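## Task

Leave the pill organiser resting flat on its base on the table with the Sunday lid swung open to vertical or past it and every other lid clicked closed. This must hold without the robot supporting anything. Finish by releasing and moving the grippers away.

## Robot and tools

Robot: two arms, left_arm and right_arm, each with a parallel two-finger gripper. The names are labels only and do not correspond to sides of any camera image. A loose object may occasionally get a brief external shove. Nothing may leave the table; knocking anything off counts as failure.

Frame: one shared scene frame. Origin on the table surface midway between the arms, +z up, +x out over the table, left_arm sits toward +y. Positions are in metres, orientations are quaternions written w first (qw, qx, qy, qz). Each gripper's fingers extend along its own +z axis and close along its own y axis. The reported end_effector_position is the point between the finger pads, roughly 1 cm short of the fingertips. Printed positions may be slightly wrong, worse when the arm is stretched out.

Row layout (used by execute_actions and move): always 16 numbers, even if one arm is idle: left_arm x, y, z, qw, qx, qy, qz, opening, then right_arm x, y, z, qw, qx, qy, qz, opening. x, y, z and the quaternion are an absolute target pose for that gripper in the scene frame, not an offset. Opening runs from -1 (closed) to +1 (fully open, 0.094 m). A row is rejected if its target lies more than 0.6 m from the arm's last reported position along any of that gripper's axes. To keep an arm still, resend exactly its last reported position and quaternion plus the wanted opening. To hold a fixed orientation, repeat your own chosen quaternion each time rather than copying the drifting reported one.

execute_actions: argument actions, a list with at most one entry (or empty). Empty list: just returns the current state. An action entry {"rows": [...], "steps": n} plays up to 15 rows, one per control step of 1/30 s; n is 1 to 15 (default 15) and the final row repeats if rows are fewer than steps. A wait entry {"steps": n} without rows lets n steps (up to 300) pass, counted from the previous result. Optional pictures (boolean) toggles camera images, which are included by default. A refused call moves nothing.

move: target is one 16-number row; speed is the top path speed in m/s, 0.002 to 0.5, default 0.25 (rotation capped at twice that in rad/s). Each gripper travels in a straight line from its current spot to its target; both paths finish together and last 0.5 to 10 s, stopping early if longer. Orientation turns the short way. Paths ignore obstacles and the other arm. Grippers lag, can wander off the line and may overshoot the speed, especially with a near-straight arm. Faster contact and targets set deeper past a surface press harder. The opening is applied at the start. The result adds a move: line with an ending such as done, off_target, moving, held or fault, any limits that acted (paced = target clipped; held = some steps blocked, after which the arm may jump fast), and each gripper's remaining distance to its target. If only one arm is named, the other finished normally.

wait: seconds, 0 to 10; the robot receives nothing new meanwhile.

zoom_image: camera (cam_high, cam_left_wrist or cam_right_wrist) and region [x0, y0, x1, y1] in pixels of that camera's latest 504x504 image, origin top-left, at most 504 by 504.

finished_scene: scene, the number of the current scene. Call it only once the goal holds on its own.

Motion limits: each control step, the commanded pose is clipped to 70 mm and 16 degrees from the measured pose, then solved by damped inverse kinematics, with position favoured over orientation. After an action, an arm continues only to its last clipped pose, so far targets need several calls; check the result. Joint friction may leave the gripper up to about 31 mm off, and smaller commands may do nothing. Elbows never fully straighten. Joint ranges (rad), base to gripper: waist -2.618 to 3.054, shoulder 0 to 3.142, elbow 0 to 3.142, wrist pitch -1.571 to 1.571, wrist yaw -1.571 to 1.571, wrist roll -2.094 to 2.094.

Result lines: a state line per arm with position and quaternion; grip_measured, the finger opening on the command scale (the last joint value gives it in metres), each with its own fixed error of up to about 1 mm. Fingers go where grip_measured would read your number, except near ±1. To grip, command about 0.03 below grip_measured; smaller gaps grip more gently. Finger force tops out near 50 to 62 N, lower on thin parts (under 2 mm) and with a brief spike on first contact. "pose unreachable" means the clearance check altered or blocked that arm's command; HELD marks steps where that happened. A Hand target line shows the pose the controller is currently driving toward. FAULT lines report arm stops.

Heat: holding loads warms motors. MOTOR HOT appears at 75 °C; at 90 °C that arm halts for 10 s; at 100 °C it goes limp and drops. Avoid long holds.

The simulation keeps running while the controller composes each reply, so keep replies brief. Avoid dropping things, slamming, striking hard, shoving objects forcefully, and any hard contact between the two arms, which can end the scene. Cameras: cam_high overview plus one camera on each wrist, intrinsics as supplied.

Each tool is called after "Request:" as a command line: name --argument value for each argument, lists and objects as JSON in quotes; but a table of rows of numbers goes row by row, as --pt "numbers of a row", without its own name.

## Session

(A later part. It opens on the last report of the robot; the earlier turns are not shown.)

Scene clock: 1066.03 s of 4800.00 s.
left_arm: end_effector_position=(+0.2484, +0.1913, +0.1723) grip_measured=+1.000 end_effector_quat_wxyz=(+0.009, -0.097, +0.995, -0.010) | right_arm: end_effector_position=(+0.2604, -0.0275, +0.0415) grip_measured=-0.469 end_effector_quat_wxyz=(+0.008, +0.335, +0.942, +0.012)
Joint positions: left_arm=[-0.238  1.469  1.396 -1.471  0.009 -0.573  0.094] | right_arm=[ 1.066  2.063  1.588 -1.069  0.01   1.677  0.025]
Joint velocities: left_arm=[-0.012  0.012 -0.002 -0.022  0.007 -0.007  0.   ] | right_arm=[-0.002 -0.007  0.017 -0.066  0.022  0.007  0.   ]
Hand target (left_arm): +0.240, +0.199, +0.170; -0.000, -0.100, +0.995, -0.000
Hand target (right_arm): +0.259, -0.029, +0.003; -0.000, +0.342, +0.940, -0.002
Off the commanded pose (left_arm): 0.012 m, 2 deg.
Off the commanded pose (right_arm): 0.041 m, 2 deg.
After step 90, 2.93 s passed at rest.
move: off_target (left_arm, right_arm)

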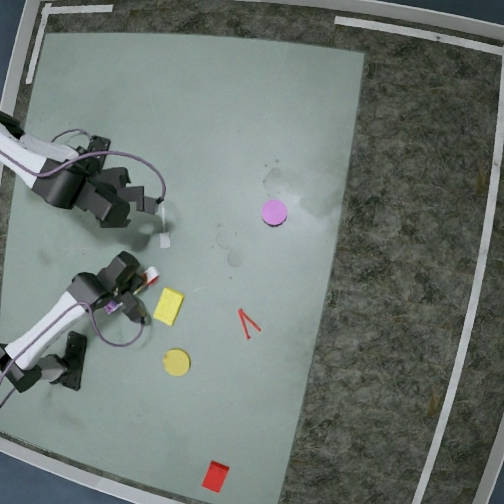

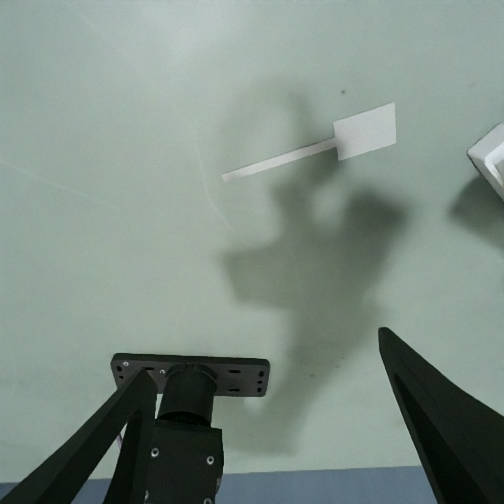

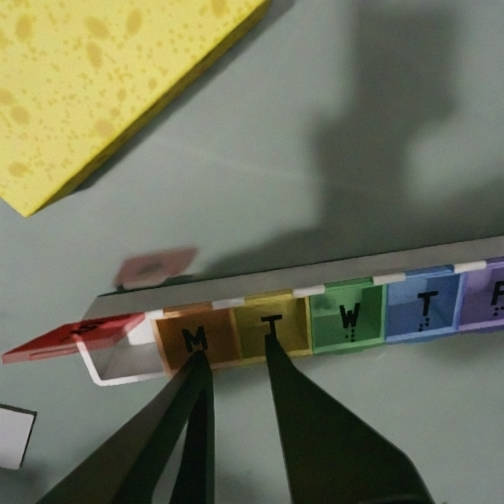

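Request:
execute_actions --actions '[{"rows":[[0.24,0.20,0.17,0,-0.1,0.995,0,1.0,0.260,-0.027,-0.022,0,0.342,0.940,0,-0.47]],"steps":15}]'

Scene clock: 1072.50 s of 4800.00 s.
left_arm: end_effector_position=(+0.2484, +0.1913, +0.1723) grip_measured=+1.000 end_effector_quat_wxyz=(+0.009, -0.097, +0.995, -0.010) | right_arm: end_effector_position=(+0.2601, -0.0278, +0.0403) grip_measured=-0.469 end_effector_quat_wxyz=(+0.010, +0.336, +0.942, +0.020)
Joint positions: left_arm=[-0.238  1.469  1.396 -1.471  0.009 -0.573  0.094] | right_arm=[ 1.066  2.046  1.556 -1.036  0.01   1.677  0.025]
Joint velocities: left_arm=[-0.002 -0.002  0.002 -0.022  0.051 -0.022  0.   ] | right_arm=[-0.002 -0.007 -0.017  0.007 -0.066 -0.007  0.   ]
Hand target (left_arm): +0.240, +0.199, +0.170; -0.000, -0.100, +0.995, -0.000
Hand target (right_arm): +0.256, -0.033, -0.016; -0.001, +0.342, +0.940, -0.004
Off the commanded pose (left_arm): 0.012 m, 2 deg.
Off the commanded pose (right_arm): 0.062 m, 3 deg.
Steps of this call (steps 1 to 90: nothing new was sent; then 2.97 s passed at rest; steps 91 to 105: all 15 steps of this action). Readings (end_effector_position):
91: left_arm (+0.2484, +0.1913, +0.1723) | right_arm (+0.2600, -0.0279, +0.0403)
92: left_arm (+0.2484, +0.1913, +0.1723) | right_arm (+0.2601, -0.0279, +0.0403)
94: left_arm (+0.2484, +0.1913, +0.1723) | right_arm (+0.2601, -0.0278, +0.0404)
98: left_arm (+0.2484, +0.1913, +0.1723) | right_arm (+0.2601, -0.0278, +0.0402)
105: the state above

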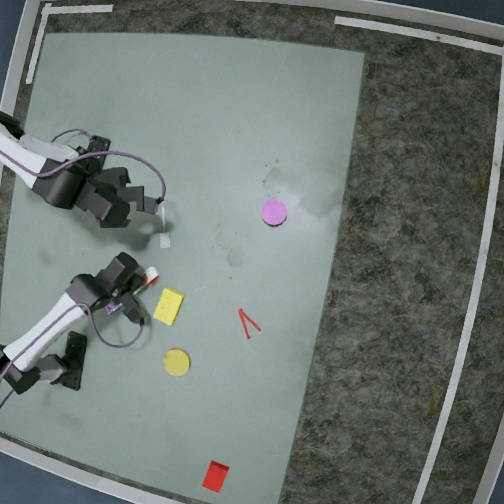

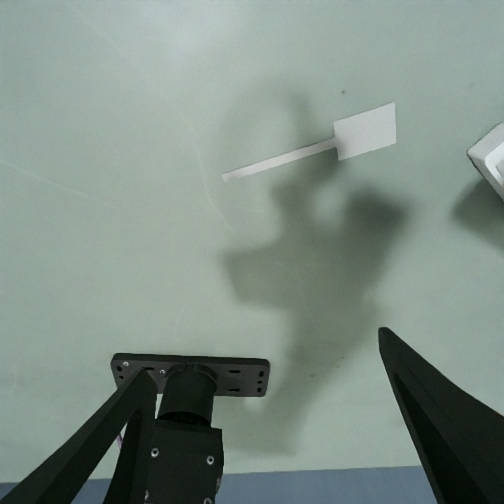

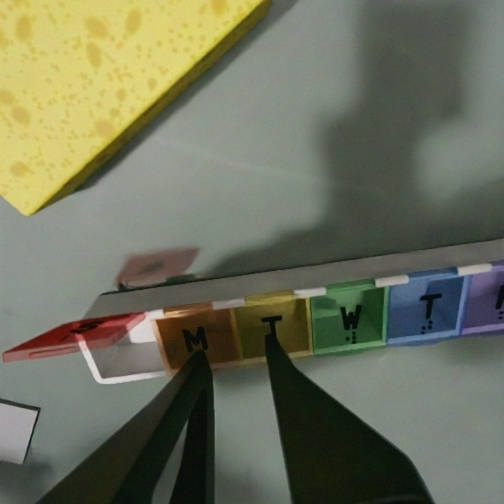

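Request:
move --target '[0.24,0.20,0.17, 0,-0.1,0.995,0, 1.0, 0.258,-0.030,0.062, 0,0.342,0.940,0, -0.47]' --speed 0.1

Request:
move --target '[0.222,0.20,0.17, 0,-0.1,0.995,0, 1.0, 0.219,-0.076,0.048, 0,0.342,0.940,0, -0.47]' --speed 0.1

Scene clock: 1088.43 s of 4800.00 s.
left_arm: end_effector_position=(+0.2484, +0.1913, +0.1723) grip_measured=+1.000 end_effector_quat_wxyz=(+0.009, -0.097, +0.995, -0.010) | right_arm: end_effector_position=(+0.2571, -0.0324, +0.0586) grip_measured=-0.469 end_effector_quat_wxyz=(+0.005, +0.336, +0.942, -0.000)
Joint positions: left_arm=[-0.238  1.469  1.396 -1.471  0.009 -0.573  0.094] | right_arm=[ 1.066  2.05   1.638 -1.157  0.01   1.679  0.025]
Joint velocities: left_arm=[-0.027 -0.002 -0.002 -0.051 -0.022 -0.007  0.   ] | right_arm=[-0.007 -0.002  0.002 -0.095 -0.066 -0.037 -0.002]
Hand target (left_arm): +0.240, +0.199, +0.170; -0.000, -0.100, +0.995, -0.000
Hand target (right_arm): +0.258, -0.030, +0.062; +0.000, +0.342, +0.940, +0.000
Off the commanded pose (left_arm): 0.012 m, 2 deg.
Off the commanded pose (right_arm): 0.004 m, 1 deg.
After step 90, 11.97 s passed at rest.
move: off_target (left_arm)

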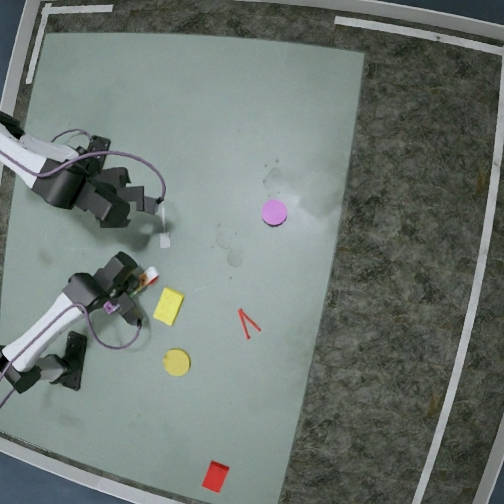

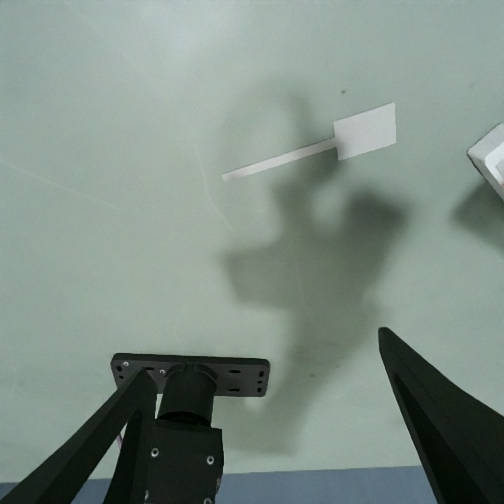

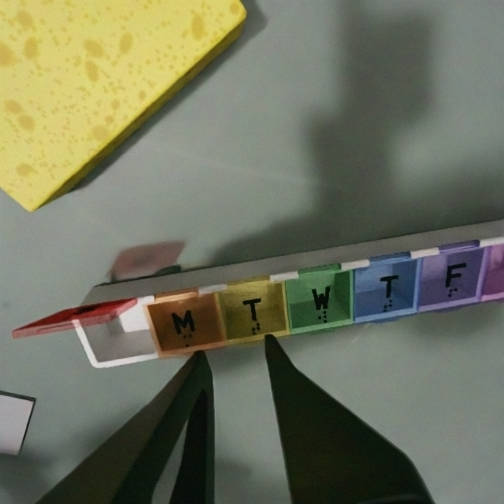

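Scene clock: 1089.57 s of 4800.00 s.
left_arm: end_effector_position=(+0.2332, +0.1974, +0.1727) grip_measured=+1.000 end_effector_quat_wxyz=(+0.010, -0.104, +0.995, -0.010) | right_arm: end_effector_position=(+0.2223, -0.0781, +0.0457) grip_measured=-0.469 end_effector_quat_wxyz=(+0.002, +0.342, +0.940, -0.011)
Joint positions: left_arm=[-0.238  1.408  1.345 -1.481  0.009 -0.586  0.094] | right_arm=[ 1.078  1.869  1.33  -1.053  0.008  1.702  0.025]
Joint velocities: left_arm=[-0.002  0.017  0.002 -0.022 -0.007 -0.037  0.   ] | right_arm=[ 0.002  0.002 -0.002  0.037 -0.037 -0.022  0.   ]
Hand target (left_arm): +0.222, +0.200, +0.170; -0.000, -0.100, +0.995, +0.000
Hand target (right_arm): +0.219, -0.075, +0.047; -0.000, +0.342, +0.940, -0.000
Off the commanded pose (left_arm): 0.012 m, 2 deg.
Off the commanded pose (right_arm): 0.005 m, 1 deg.
move: off_target (left_arm)

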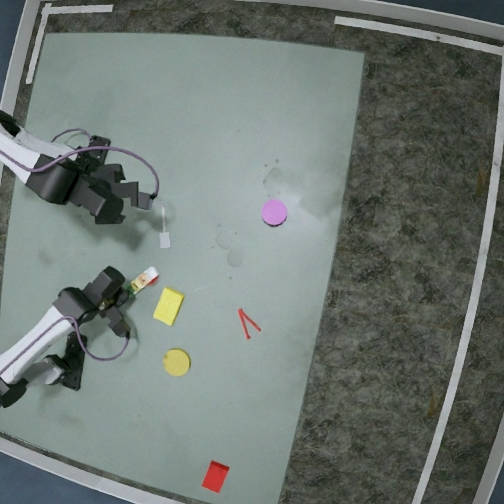

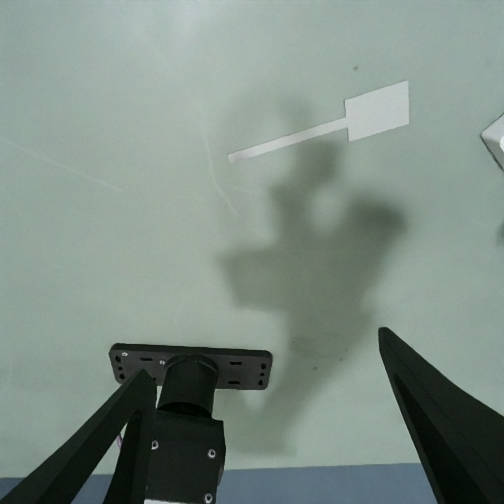

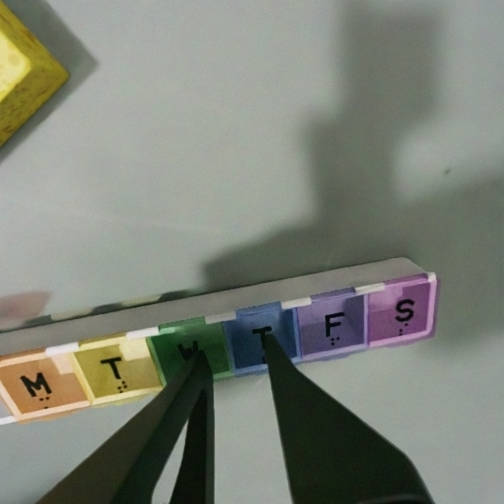

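Request:
move --target '[0.222,0.20,0.17, 0,-0.1,0.995,0, 1.0, 0.216,-0.073,-0.020, 0,0.342,0.940,0, -0.47]' --speed 0.03

Scene clock: 1095.93 s of 4800.00 s.
left_arm: end_effector_position=(+0.2331, +0.1975, +0.1727) grip_measured=+1.000 end_effector_quat_wxyz=(+0.010, -0.104, +0.995, -0.010) | right_arm: end_effector_position=(+0.2224, -0.0775, +0.0390) grip_measured=-0.470 end_effector_quat_wxyz=(+0.010, +0.344, +0.939, +0.016)
Joint positions: left_arm=[-0.238  1.408  1.345 -1.482  0.009 -0.587  0.094] | right_arm=[ 1.081  1.829  1.249 -0.956  0.012  1.71   0.025]
Joint velocities: left_arm=[-0.017 -0.007 -0.012 -0.081  0.037 -0.081  0.   ] | right_arm=[ 0.007 -0.007  0.002 -0.051 -0.022 -0.125 -0.   ]
Hand target (left_arm): +0.222, +0.200, +0.170; -0.000, -0.100, +0.995, +0.000
Hand target (right_arm): +0.213, -0.079, -0.013; -0.001, +0.342, +0.940, -0.004
Off the commanded pose (left_arm): 0.012 m, 2 deg.
Off the commanded pose (right_arm): 0.060 m, 2 deg.
After step 90, 0.93 s passed at rest.
move: off_target (left_arm, right_arm)

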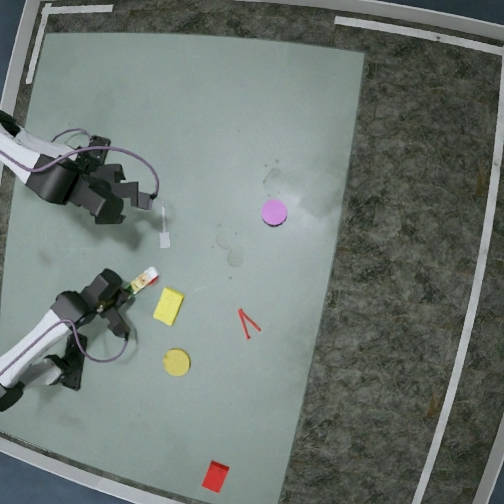

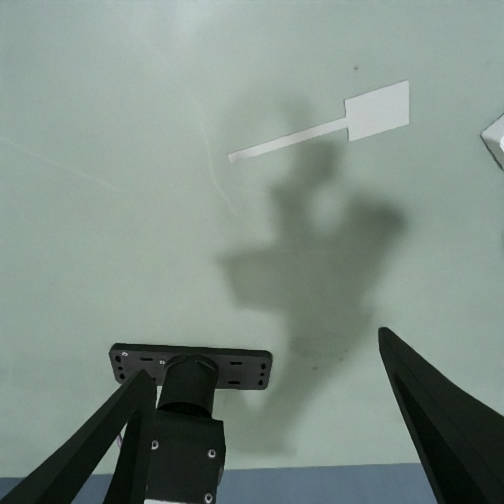

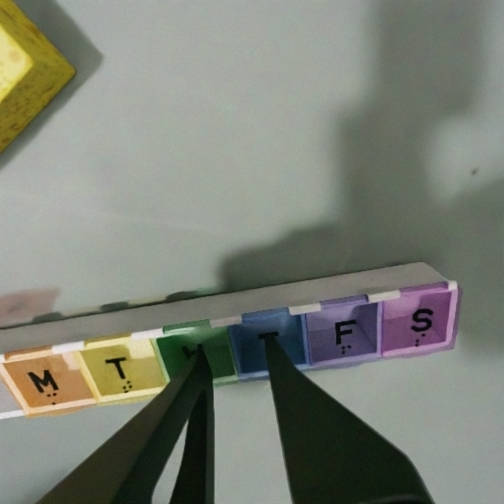

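Request:
move --target '[0.222,0.20,0.17, 0,-0.1,0.995,0, 1.0, 0.210,-0.070,0.050, 0,0.342,0.940,0, -0.47]' --speed 0.1

Scene clock: 1101.90 s of 4800.00 s.
left_arm: end_effector_position=(+0.2331, +0.1975, +0.1727) grip_measured=+1.000 end_effector_quat_wxyz=(+0.010, -0.104, +0.995, -0.010) | right_arm: end_effector_position=(+0.2122, -0.0743, +0.0474) grip_measured=-0.470 end_effector_quat_wxyz=(+0.005, +0.341, +0.940, +0.002)
Joint positions: left_arm=[-0.238  1.408  1.345 -1.482  0.009 -0.587  0.094] | right_arm=[ 1.11   1.836  1.295 -1.024  0.008  1.733  0.025]
Joint velocities: left_arm=[-0.002 -0.007  0.002 -0.051 -0.051  0.007  0.   ] | right_arm=[ 0.007 -0.002  0.017 -0.022 -0.022 -0.022  0.001]
Hand target (left_arm): +0.222, +0.200, +0.170; -0.000, -0.100, +0.995, +0.000
Hand target (right_arm): +0.210, -0.070, +0.050; -0.000, +0.342, +0.940, +0.000
Off the commanded pose (left_arm): 0.012 m, 2 deg.
Off the commanded pose (right_arm): 0.005 m, 1 deg.
After step 90, 2.07 s passed at rest.
move: off_target (left_arm)

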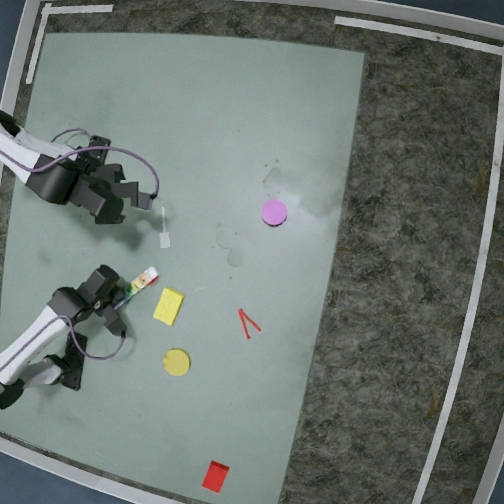

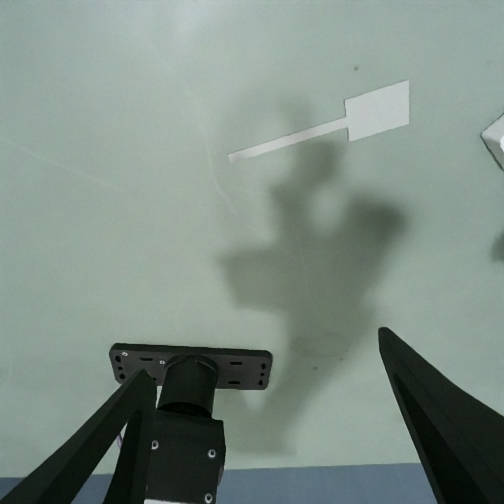

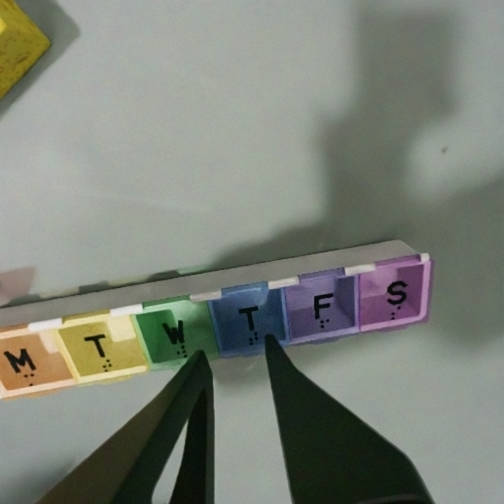

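Request:
move --target '[0.222,0.20,0.17, 0,-0.1,0.995,0, 1.0, 0.214,-0.064,0.048, 0,0.342,0.940,0, -0.47]' --speed 0.05

Scene clock: 1108.93 s of 4800.00 s.
left_arm: end_effector_position=(+0.2331, +0.1975, +0.1727) grip_measured=+1.000 end_effector_quat_wxyz=(+0.010, -0.104, +0.995, -0.010) | right_arm: end_effector_position=(+0.2156, -0.0686, +0.0453) grip_measured=-0.470 end_effector_quat_wxyz=(+0.004, +0.341, +0.940, -0.000)
Joint positions: left_arm=[-0.238  1.408  1.345 -1.482  0.009 -0.587  0.094] | right_arm=[ 1.11   1.866  1.324 -1.028  0.008  1.734  0.025]
Joint velocities: left_arm=[-0.012 -0.007 -0.012  0.037 -0.051 -0.022  0.   ] | right_arm=[-0.017  0.007  0.002 -0.022  0.037  0.081 -0.002]
Hand target (left_arm): +0.222, +0.200, +0.170; -0.000, -0.100, +0.995, +0.000
Hand target (right_arm): +0.214, -0.064, +0.048; -0.000, +0.342, +0.940, +0.000
Off the commanded pose (left_arm): 0.012 m, 2 deg.
Off the commanded pose (right_arm): 0.006 m, 0 deg.
After step 90, 3.30 s passed at rest.
move: off_target (left_arm)

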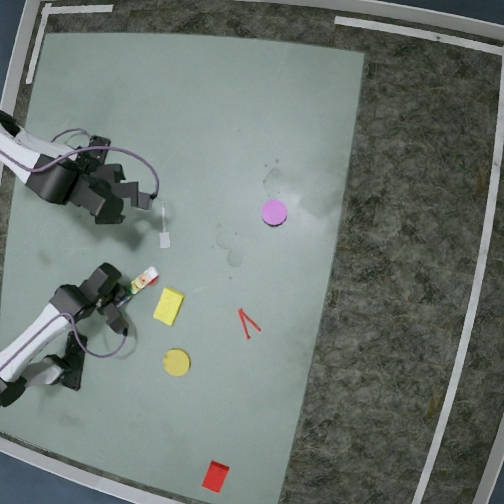

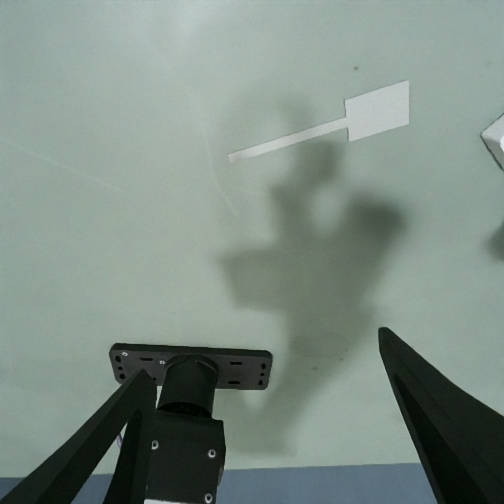

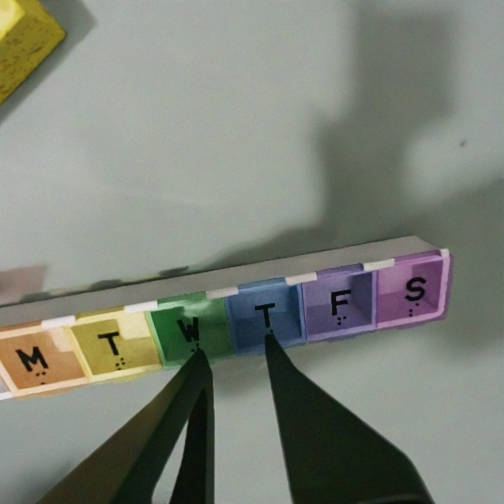

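Good. Press.

Request:
move --target '[0.222,0.20,0.17, 0,-0.1,0.995,0, 1.0, 0.218,-0.066,-0.020, 0,0.342,0.940,0, -0.47]' --speed 0.03

Request:
move --target '[0.222,0.20,0.17, 0,-0.1,0.995,0, 1.0, 0.214,-0.068,0.062, 0,0.342,0.940,0, -0.47]' --speed 0.1

Request:
move --target '[0.222,0.20,0.17, 0,-0.1,0.995,0, 1.0, 0.175,-0.113,0.052, 0,0.342,0.940,0, -0.47]' --speed 0.1

Scene clock: 1115.83 s of 4800.00 s.
left_arm: end_effector_position=(+0.2331, +0.1975, +0.1727) grip_measured=+1.000 end_effector_quat_wxyz=(+0.010, -0.104, +0.995, -0.010) | right_arm: end_effector_position=(+0.2170, -0.0661, +0.0391) grip_measured=-0.470 end_effector_quat_wxyz=(+0.007, +0.341, +0.940, +0.017)
Joint positions: left_arm=[-0.238  1.408  1.345 -1.482  0.009 -0.587  0.094] | right_arm=[ 1.11   1.852  1.28  -0.962  0.008  1.734  0.025]
Joint velocities: left_arm=[ 0.007 -0.017  0.002 -0.037  0.022 -0.066  0.   ] | right_arm=[-0.017  0.002  0.002  0.007 -0.037  0.022  0.001]
Hand target (left_arm): +0.222, +0.200, +0.170; -0.000, -0.100, +0.995, +0.000
Hand target (right_arm): +0.215, -0.072, -0.013; -0.001, +0.342, +0.940, -0.004
Off the commanded pose (left_arm): 0.012 m, 2 deg.
Off the commanded pose (right_arm): 0.059 m, 2 deg.
After step 90, 1.50 s passed at rest.
move: off_target (left_arm, right_arm)

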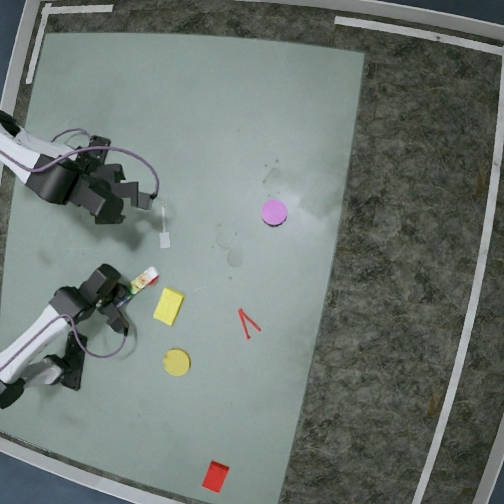

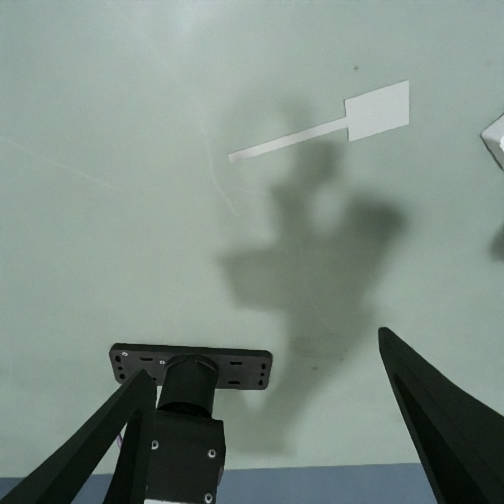

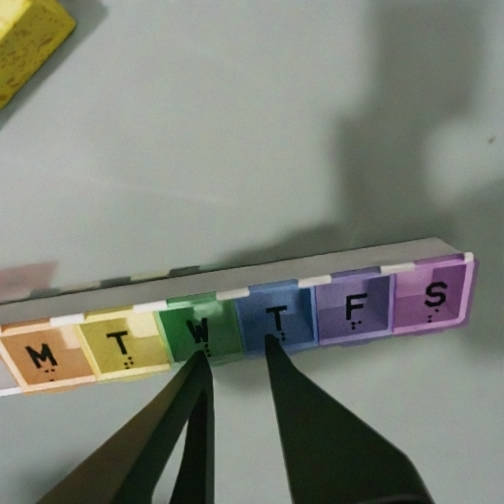

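Scene clock: 1116.77 s of 4800.00 s.
left_arm: end_effector_position=(+0.2331, +0.1975, +0.1727) grip_measured=+1.000 end_effector_quat_wxyz=(+0.010, -0.104, +0.995, -0.010) | right_arm: end_effector_position=(+0.2138, -0.0715, +0.0569) grip_measured=-0.470 end_effector_quat_wxyz=(+0.004, +0.341, +0.940, -0.002)
Joint positions: left_arm=[-0.238  1.408  1.345 -1.482  0.009 -0.587  0.094] | right_arm=[ 1.11   1.845  1.345 -1.074  0.008  1.734  0.025]
Joint velocities: left_arm=[-0.007  0.007 -0.002 -0.007  0.007 -0.051  0.   ] | right_arm=[-0.012 -0.012 -0.007 -0.037  0.081 -0.037 -0.001]
Hand target (left_arm): +0.222, +0.200, +0.170; -0.000, -0.100, +0.995, +0.000
Hand target (right_arm): +0.214, -0.068, +0.062; +0.000, +0.342, +0.940, +0.000
Off the commanded pose (left_arm): 0.012 m, 2 deg.
Off the commanded pose (right_arm): 0.006 m, 1 deg.
move: off_target (left_arm)

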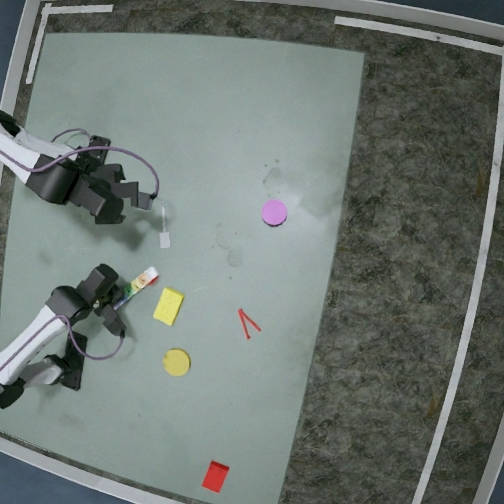

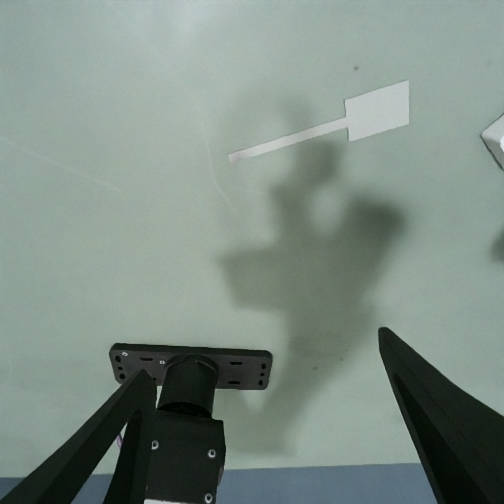

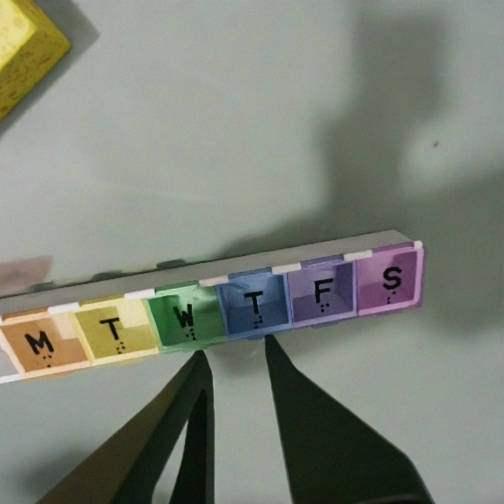

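Scene clock: 1117.63 s of 4800.00 s.
left_arm: end_effector_position=(+0.2331, +0.1975, +0.1727) grip_measured=+1.000 end_effector_quat_wxyz=(+0.010, -0.104, +0.995, -0.010) | right_arm: end_effector_position=(+0.1772, -0.1157, +0.0510) grip_measured=-0.470 end_effector_quat_wxyz=(+0.001, +0.341, +0.940, -0.013)
Joint positions: left_arm=[-0.238  1.408  1.345 -1.482  0.009 -0.587  0.094] | right_arm=[ 1.142  1.664  1.103 -1.035  0.007  1.764  0.025]
Joint velocities: left_arm=[-0.002  0.012 -0.012 -0.066  0.007 -0.037  0.   ] | right_arm=[-0.002 -0.002  0.012  0.081  0.022  0.007  0.   ]
Hand target (left_arm): +0.222, +0.200, +0.170; -0.000, -0.100, +0.995, +0.000
Hand target (right_arm): +0.174, -0.112, +0.051; -0.001, +0.342, +0.940, -0.000
Off the commanded pose (left_arm): 0.012 m, 2 deg.
Off the commanded pose (right_arm): 0.004 m, 1 deg.
move: off_target (left_arm)

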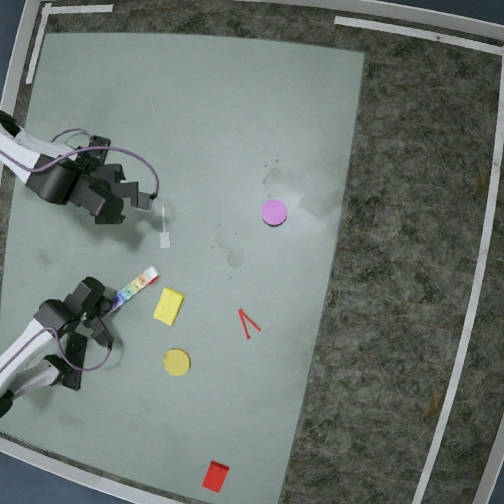

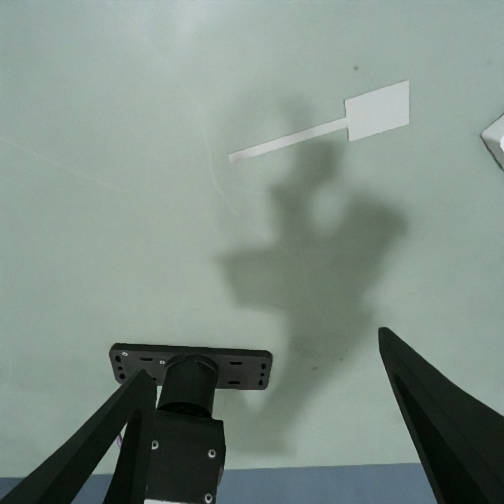

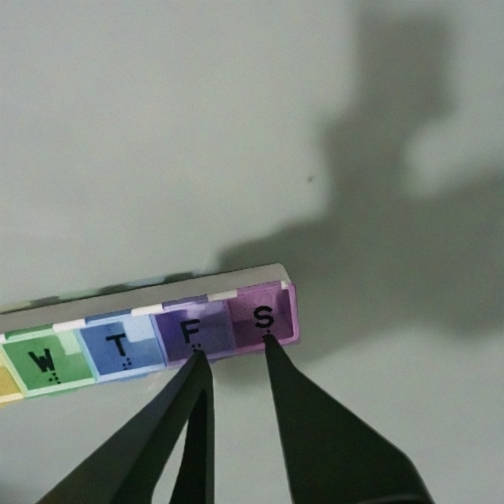

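Request:
move --target '[0.222,0.20,0.17, 0,-0.1,0.995,0, 1.0, 0.171,-0.108,0.045, 0,0.342,0.940,0, -0.47]' --speed 0.04

Request:
move --target '[0.222,0.20,0.17, 0,-0.1,0.995,0, 1.0, 0.177,-0.106,-0.015, 0,0.342,0.940,0, -0.47]' --speed 0.03

Scene clock: 1124.20 s of 4800.00 s.
left_arm: end_effector_position=(+0.2331, +0.1975, +0.1727) grip_measured=+1.000 end_effector_quat_wxyz=(+0.010, -0.104, +0.995, -0.010) | right_arm: end_effector_position=(+0.1760, -0.1070, +0.0509) grip_measured=-0.470 end_effector_quat_wxyz=(+0.004, +0.341, +0.940, +0.001)
Joint positions: left_arm=[-0.238  1.408  1.345 -1.482  0.009 -0.587  0.094] | right_arm=[ 1.16   1.664  1.103 -1.006  0.007  1.784  0.025]
Joint velocities: left_arm=[ 0.007 -0.012  0.002 -0.037  0.022  0.022  0.   ] | right_arm=[ 0.002  0.007 -0.017 -0.022  0.051  0.022 -0.   ]
Hand target (left_arm): +0.222, +0.200, +0.170; -0.000, -0.100, +0.995, +0.000
Hand target (right_arm): +0.171, -0.108, +0.045; -0.001, +0.342, +0.940, +0.000
Off the commanded pose (left_arm): 0.012 m, 2 deg.
Off the commanded pose (right_arm): 0.008 m, 0 deg.
After step 90, 2.80 s passed at rest.
move: off_target (left_arm)

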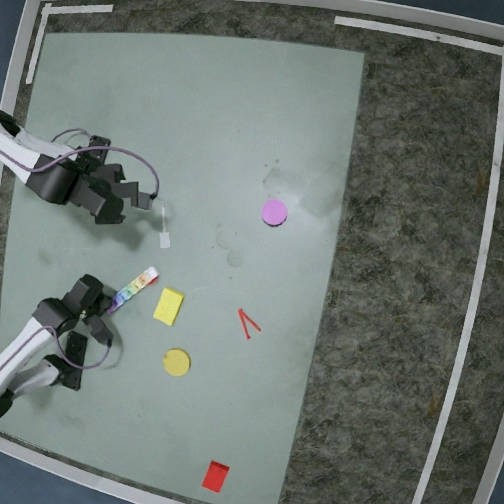

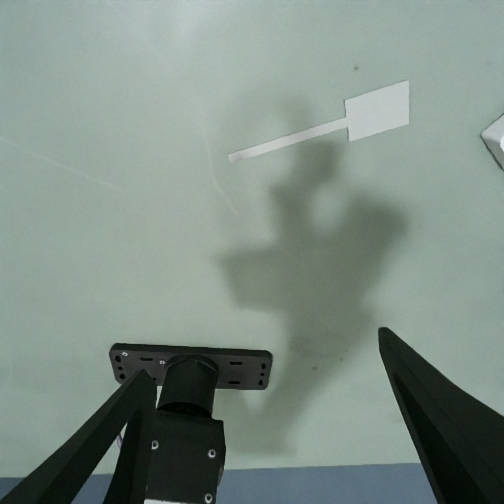

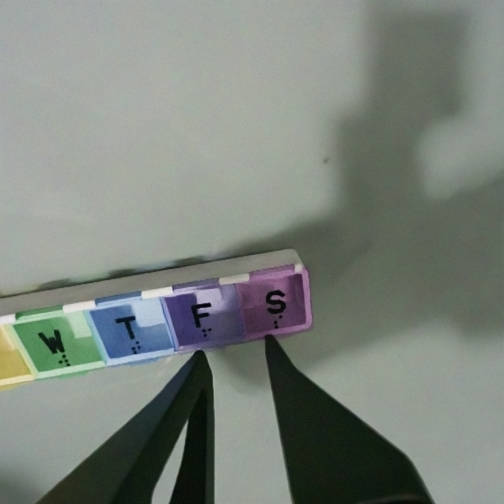

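Scene clock: 1126.63 s of 4800.00 s.
left_arm: end_effector_position=(+0.2331, +0.1975, +0.1727) grip_measured=+1.000 end_effector_quat_wxyz=(+0.010, -0.104, +0.995, -0.010) | right_arm: end_effector_position=(+0.1758, -0.1075, +0.0385) grip_measured=-0.470 end_effector_quat_wxyz=(+0.005, +0.342, +0.940, +0.009)
Joint positions: left_arm=[-0.238  1.408  1.345 -1.482  0.009 -0.587  0.094] | right_arm=[ 1.16   1.666  1.052 -0.939  0.007  1.784  0.025]
Joint velocities: left_arm=[-0.007  0.007 -0.002  0.037 -0.022 -0.022  0.   ] | right_arm=[-0.002  0.002  0.002 -0.022 -0.051 -0.081  0.001]
Hand target (left_arm): +0.222, +0.200, +0.170; -0.000, -0.100, +0.995, +0.000
Hand target (right_arm): +0.174, -0.112, -0.007; -0.000, +0.342, +0.940, -0.005
Off the commanded pose (left_arm): 0.012 m, 2 deg.
Off the commanded pose (right_arm): 0.054 m, 1 deg.
move: off_target (left_arm, right_arm)

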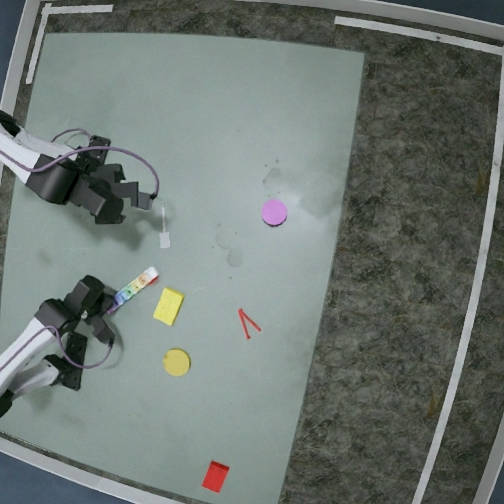

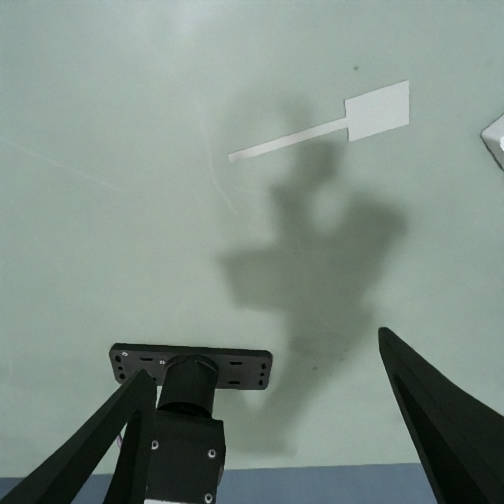

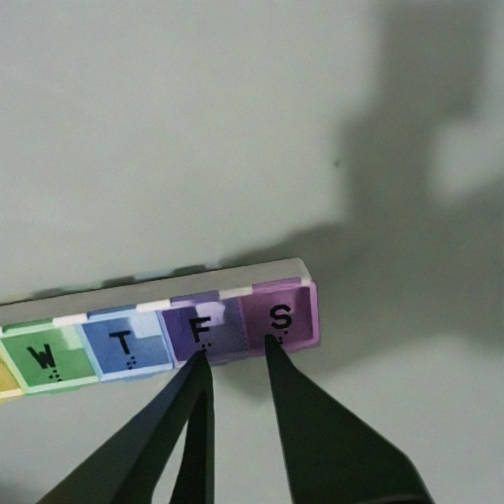

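Good. Retreat and look.

Request:
move --target '[0.222,0.20,0.17, 0,-0.1,0.995,0, 1.0, 0.176,-0.110,0.13, 0,0.342,0.940,0, 0.5]' --speed 0.12

Request:
move --target '[0.222,0.20,0.17, 0,-0.1,0.995,0, 1.0, 0.19,-0.20,0.17, 0,0.1,0.995,0, 0.5]' --speed 0.2

Request:
zoom_image --camera "cam_high" --region '[90,240,190,340]'

Scene clock: 1141.97 s of 4800.00 s.
left_arm: end_effector_position=(+0.2331, +0.1975, +0.1727) grip_measured=+1.000 end_effector_quat_wxyz=(+0.010, -0.104, +0.995, -0.010) | right_arm: end_effector_position=(+0.1731, -0.1123, +0.1215) grip_measured=+0.499 end_effector_quat_wxyz=(+0.002, +0.342, +0.940, -0.008)
Joint positions: left_arm=[-0.238  1.408  1.345 -1.482  0.009 -0.587  0.094] | right_arm=[ 1.16   1.612  1.333 -1.308  0.006  1.784  0.07 ]
Joint velocities: left_arm=[-0.012  0.002 -0.007 -0.037 -0.007  0.007  0.   ] | right_arm=[-0.017  0.007  0.002  0.007 -0.007  0.022  0.   ]
Hand target (left_arm): +0.222, +0.200, +0.170; -0.000, -0.100, +0.995, +0.000
Hand target (right_arm): +0.175, -0.112, +0.130; +0.000, +0.342, +0.940, -0.000
Off the commanded pose (left_arm): 0.012 m, 2 deg.
Off the commanded pose (right_arm): 0.009 m, 1 deg.
After step 90, 10.97 s passed at rest.
move: off_target (left_arm)

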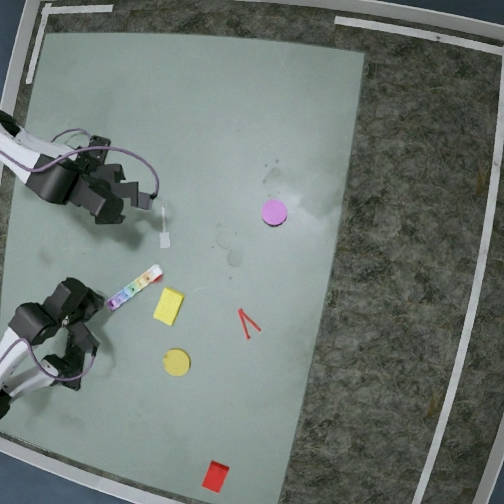

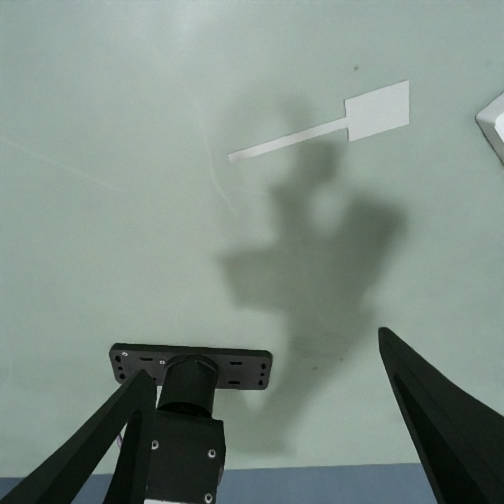

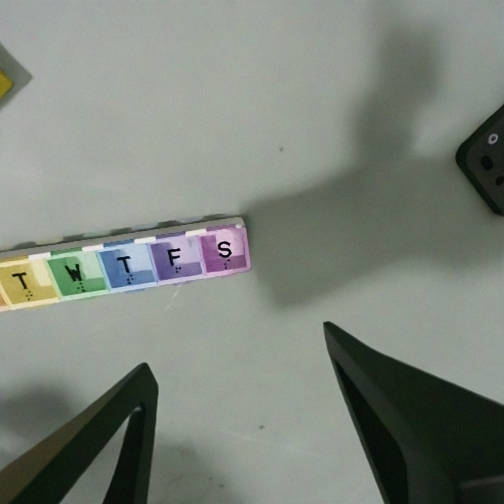

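Scene clock: 1143.80 s of 4800.00 s.
left_arm: end_effector_position=(+0.2331, +0.1975, +0.1727) grip_measured=+1.000 end_effector_quat_wxyz=(+0.010, -0.104, +0.995, -0.010) | right_arm: end_effector_position=(+0.1920, -0.1956, +0.1690) grip_measured=+0.499 end_effector_quat_wxyz=(+0.006, +0.101, +0.995, +0.002)
Joint positions: left_arm=[-0.238  1.408  1.345 -1.482  0.009 -0.587  0.094] | right_arm=[ 0.907  1.381  1.308 -1.488  0.007  1.037  0.07 ]
Joint velocities: left_arm=[-0.002 -0.007  0.007 -0.051 -0.051 -0.066  0.   ] | right_arm=[-0.017 -0.022 -0.007 -0.037 -0.022  0.037 -0.   ]
Hand target (left_arm): +0.222, +0.200, +0.170; -0.000, -0.100, +0.995, +0.000
Hand target (right_arm): +0.190, -0.202, +0.169; +0.004, +0.100, +0.995, -0.004
Off the commanded pose (left_arm): 0.012 m, 2 deg.
Off the commanded pose (right_arm): 0.005 m, 1 deg.
move: off_target (left_arm)

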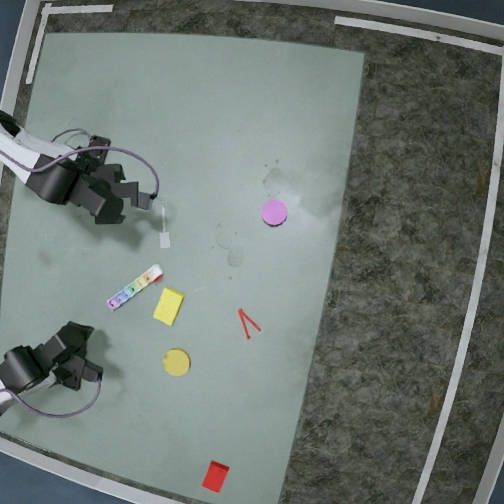

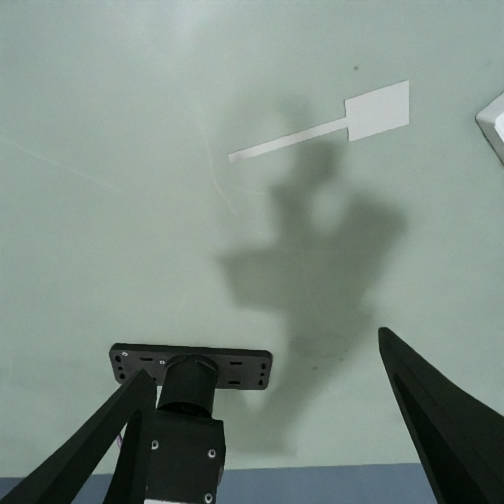

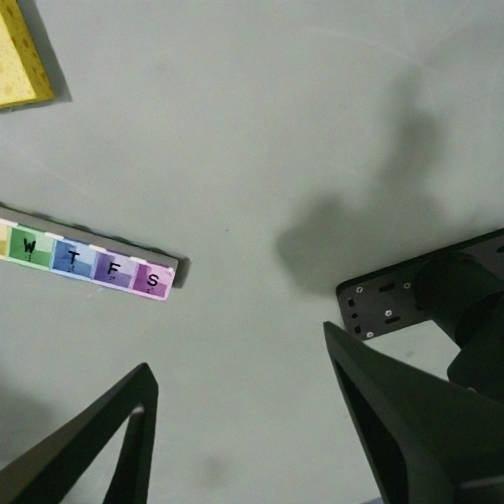

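Region (90, 240, 190, 340) of cam_high's 504x504 image, scaled by 5.040, with more detail than that image has.

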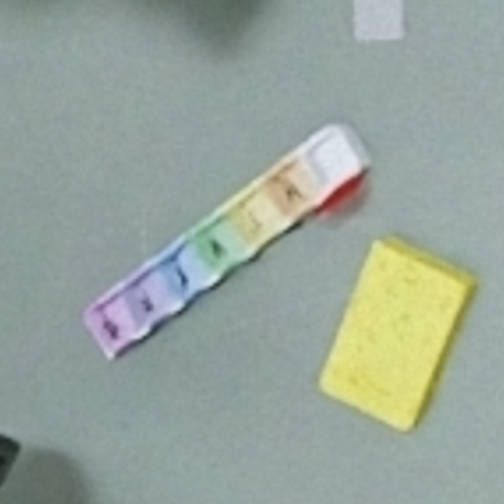

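Request:
finished_scene --scene 1

The scene is finished: the task was done.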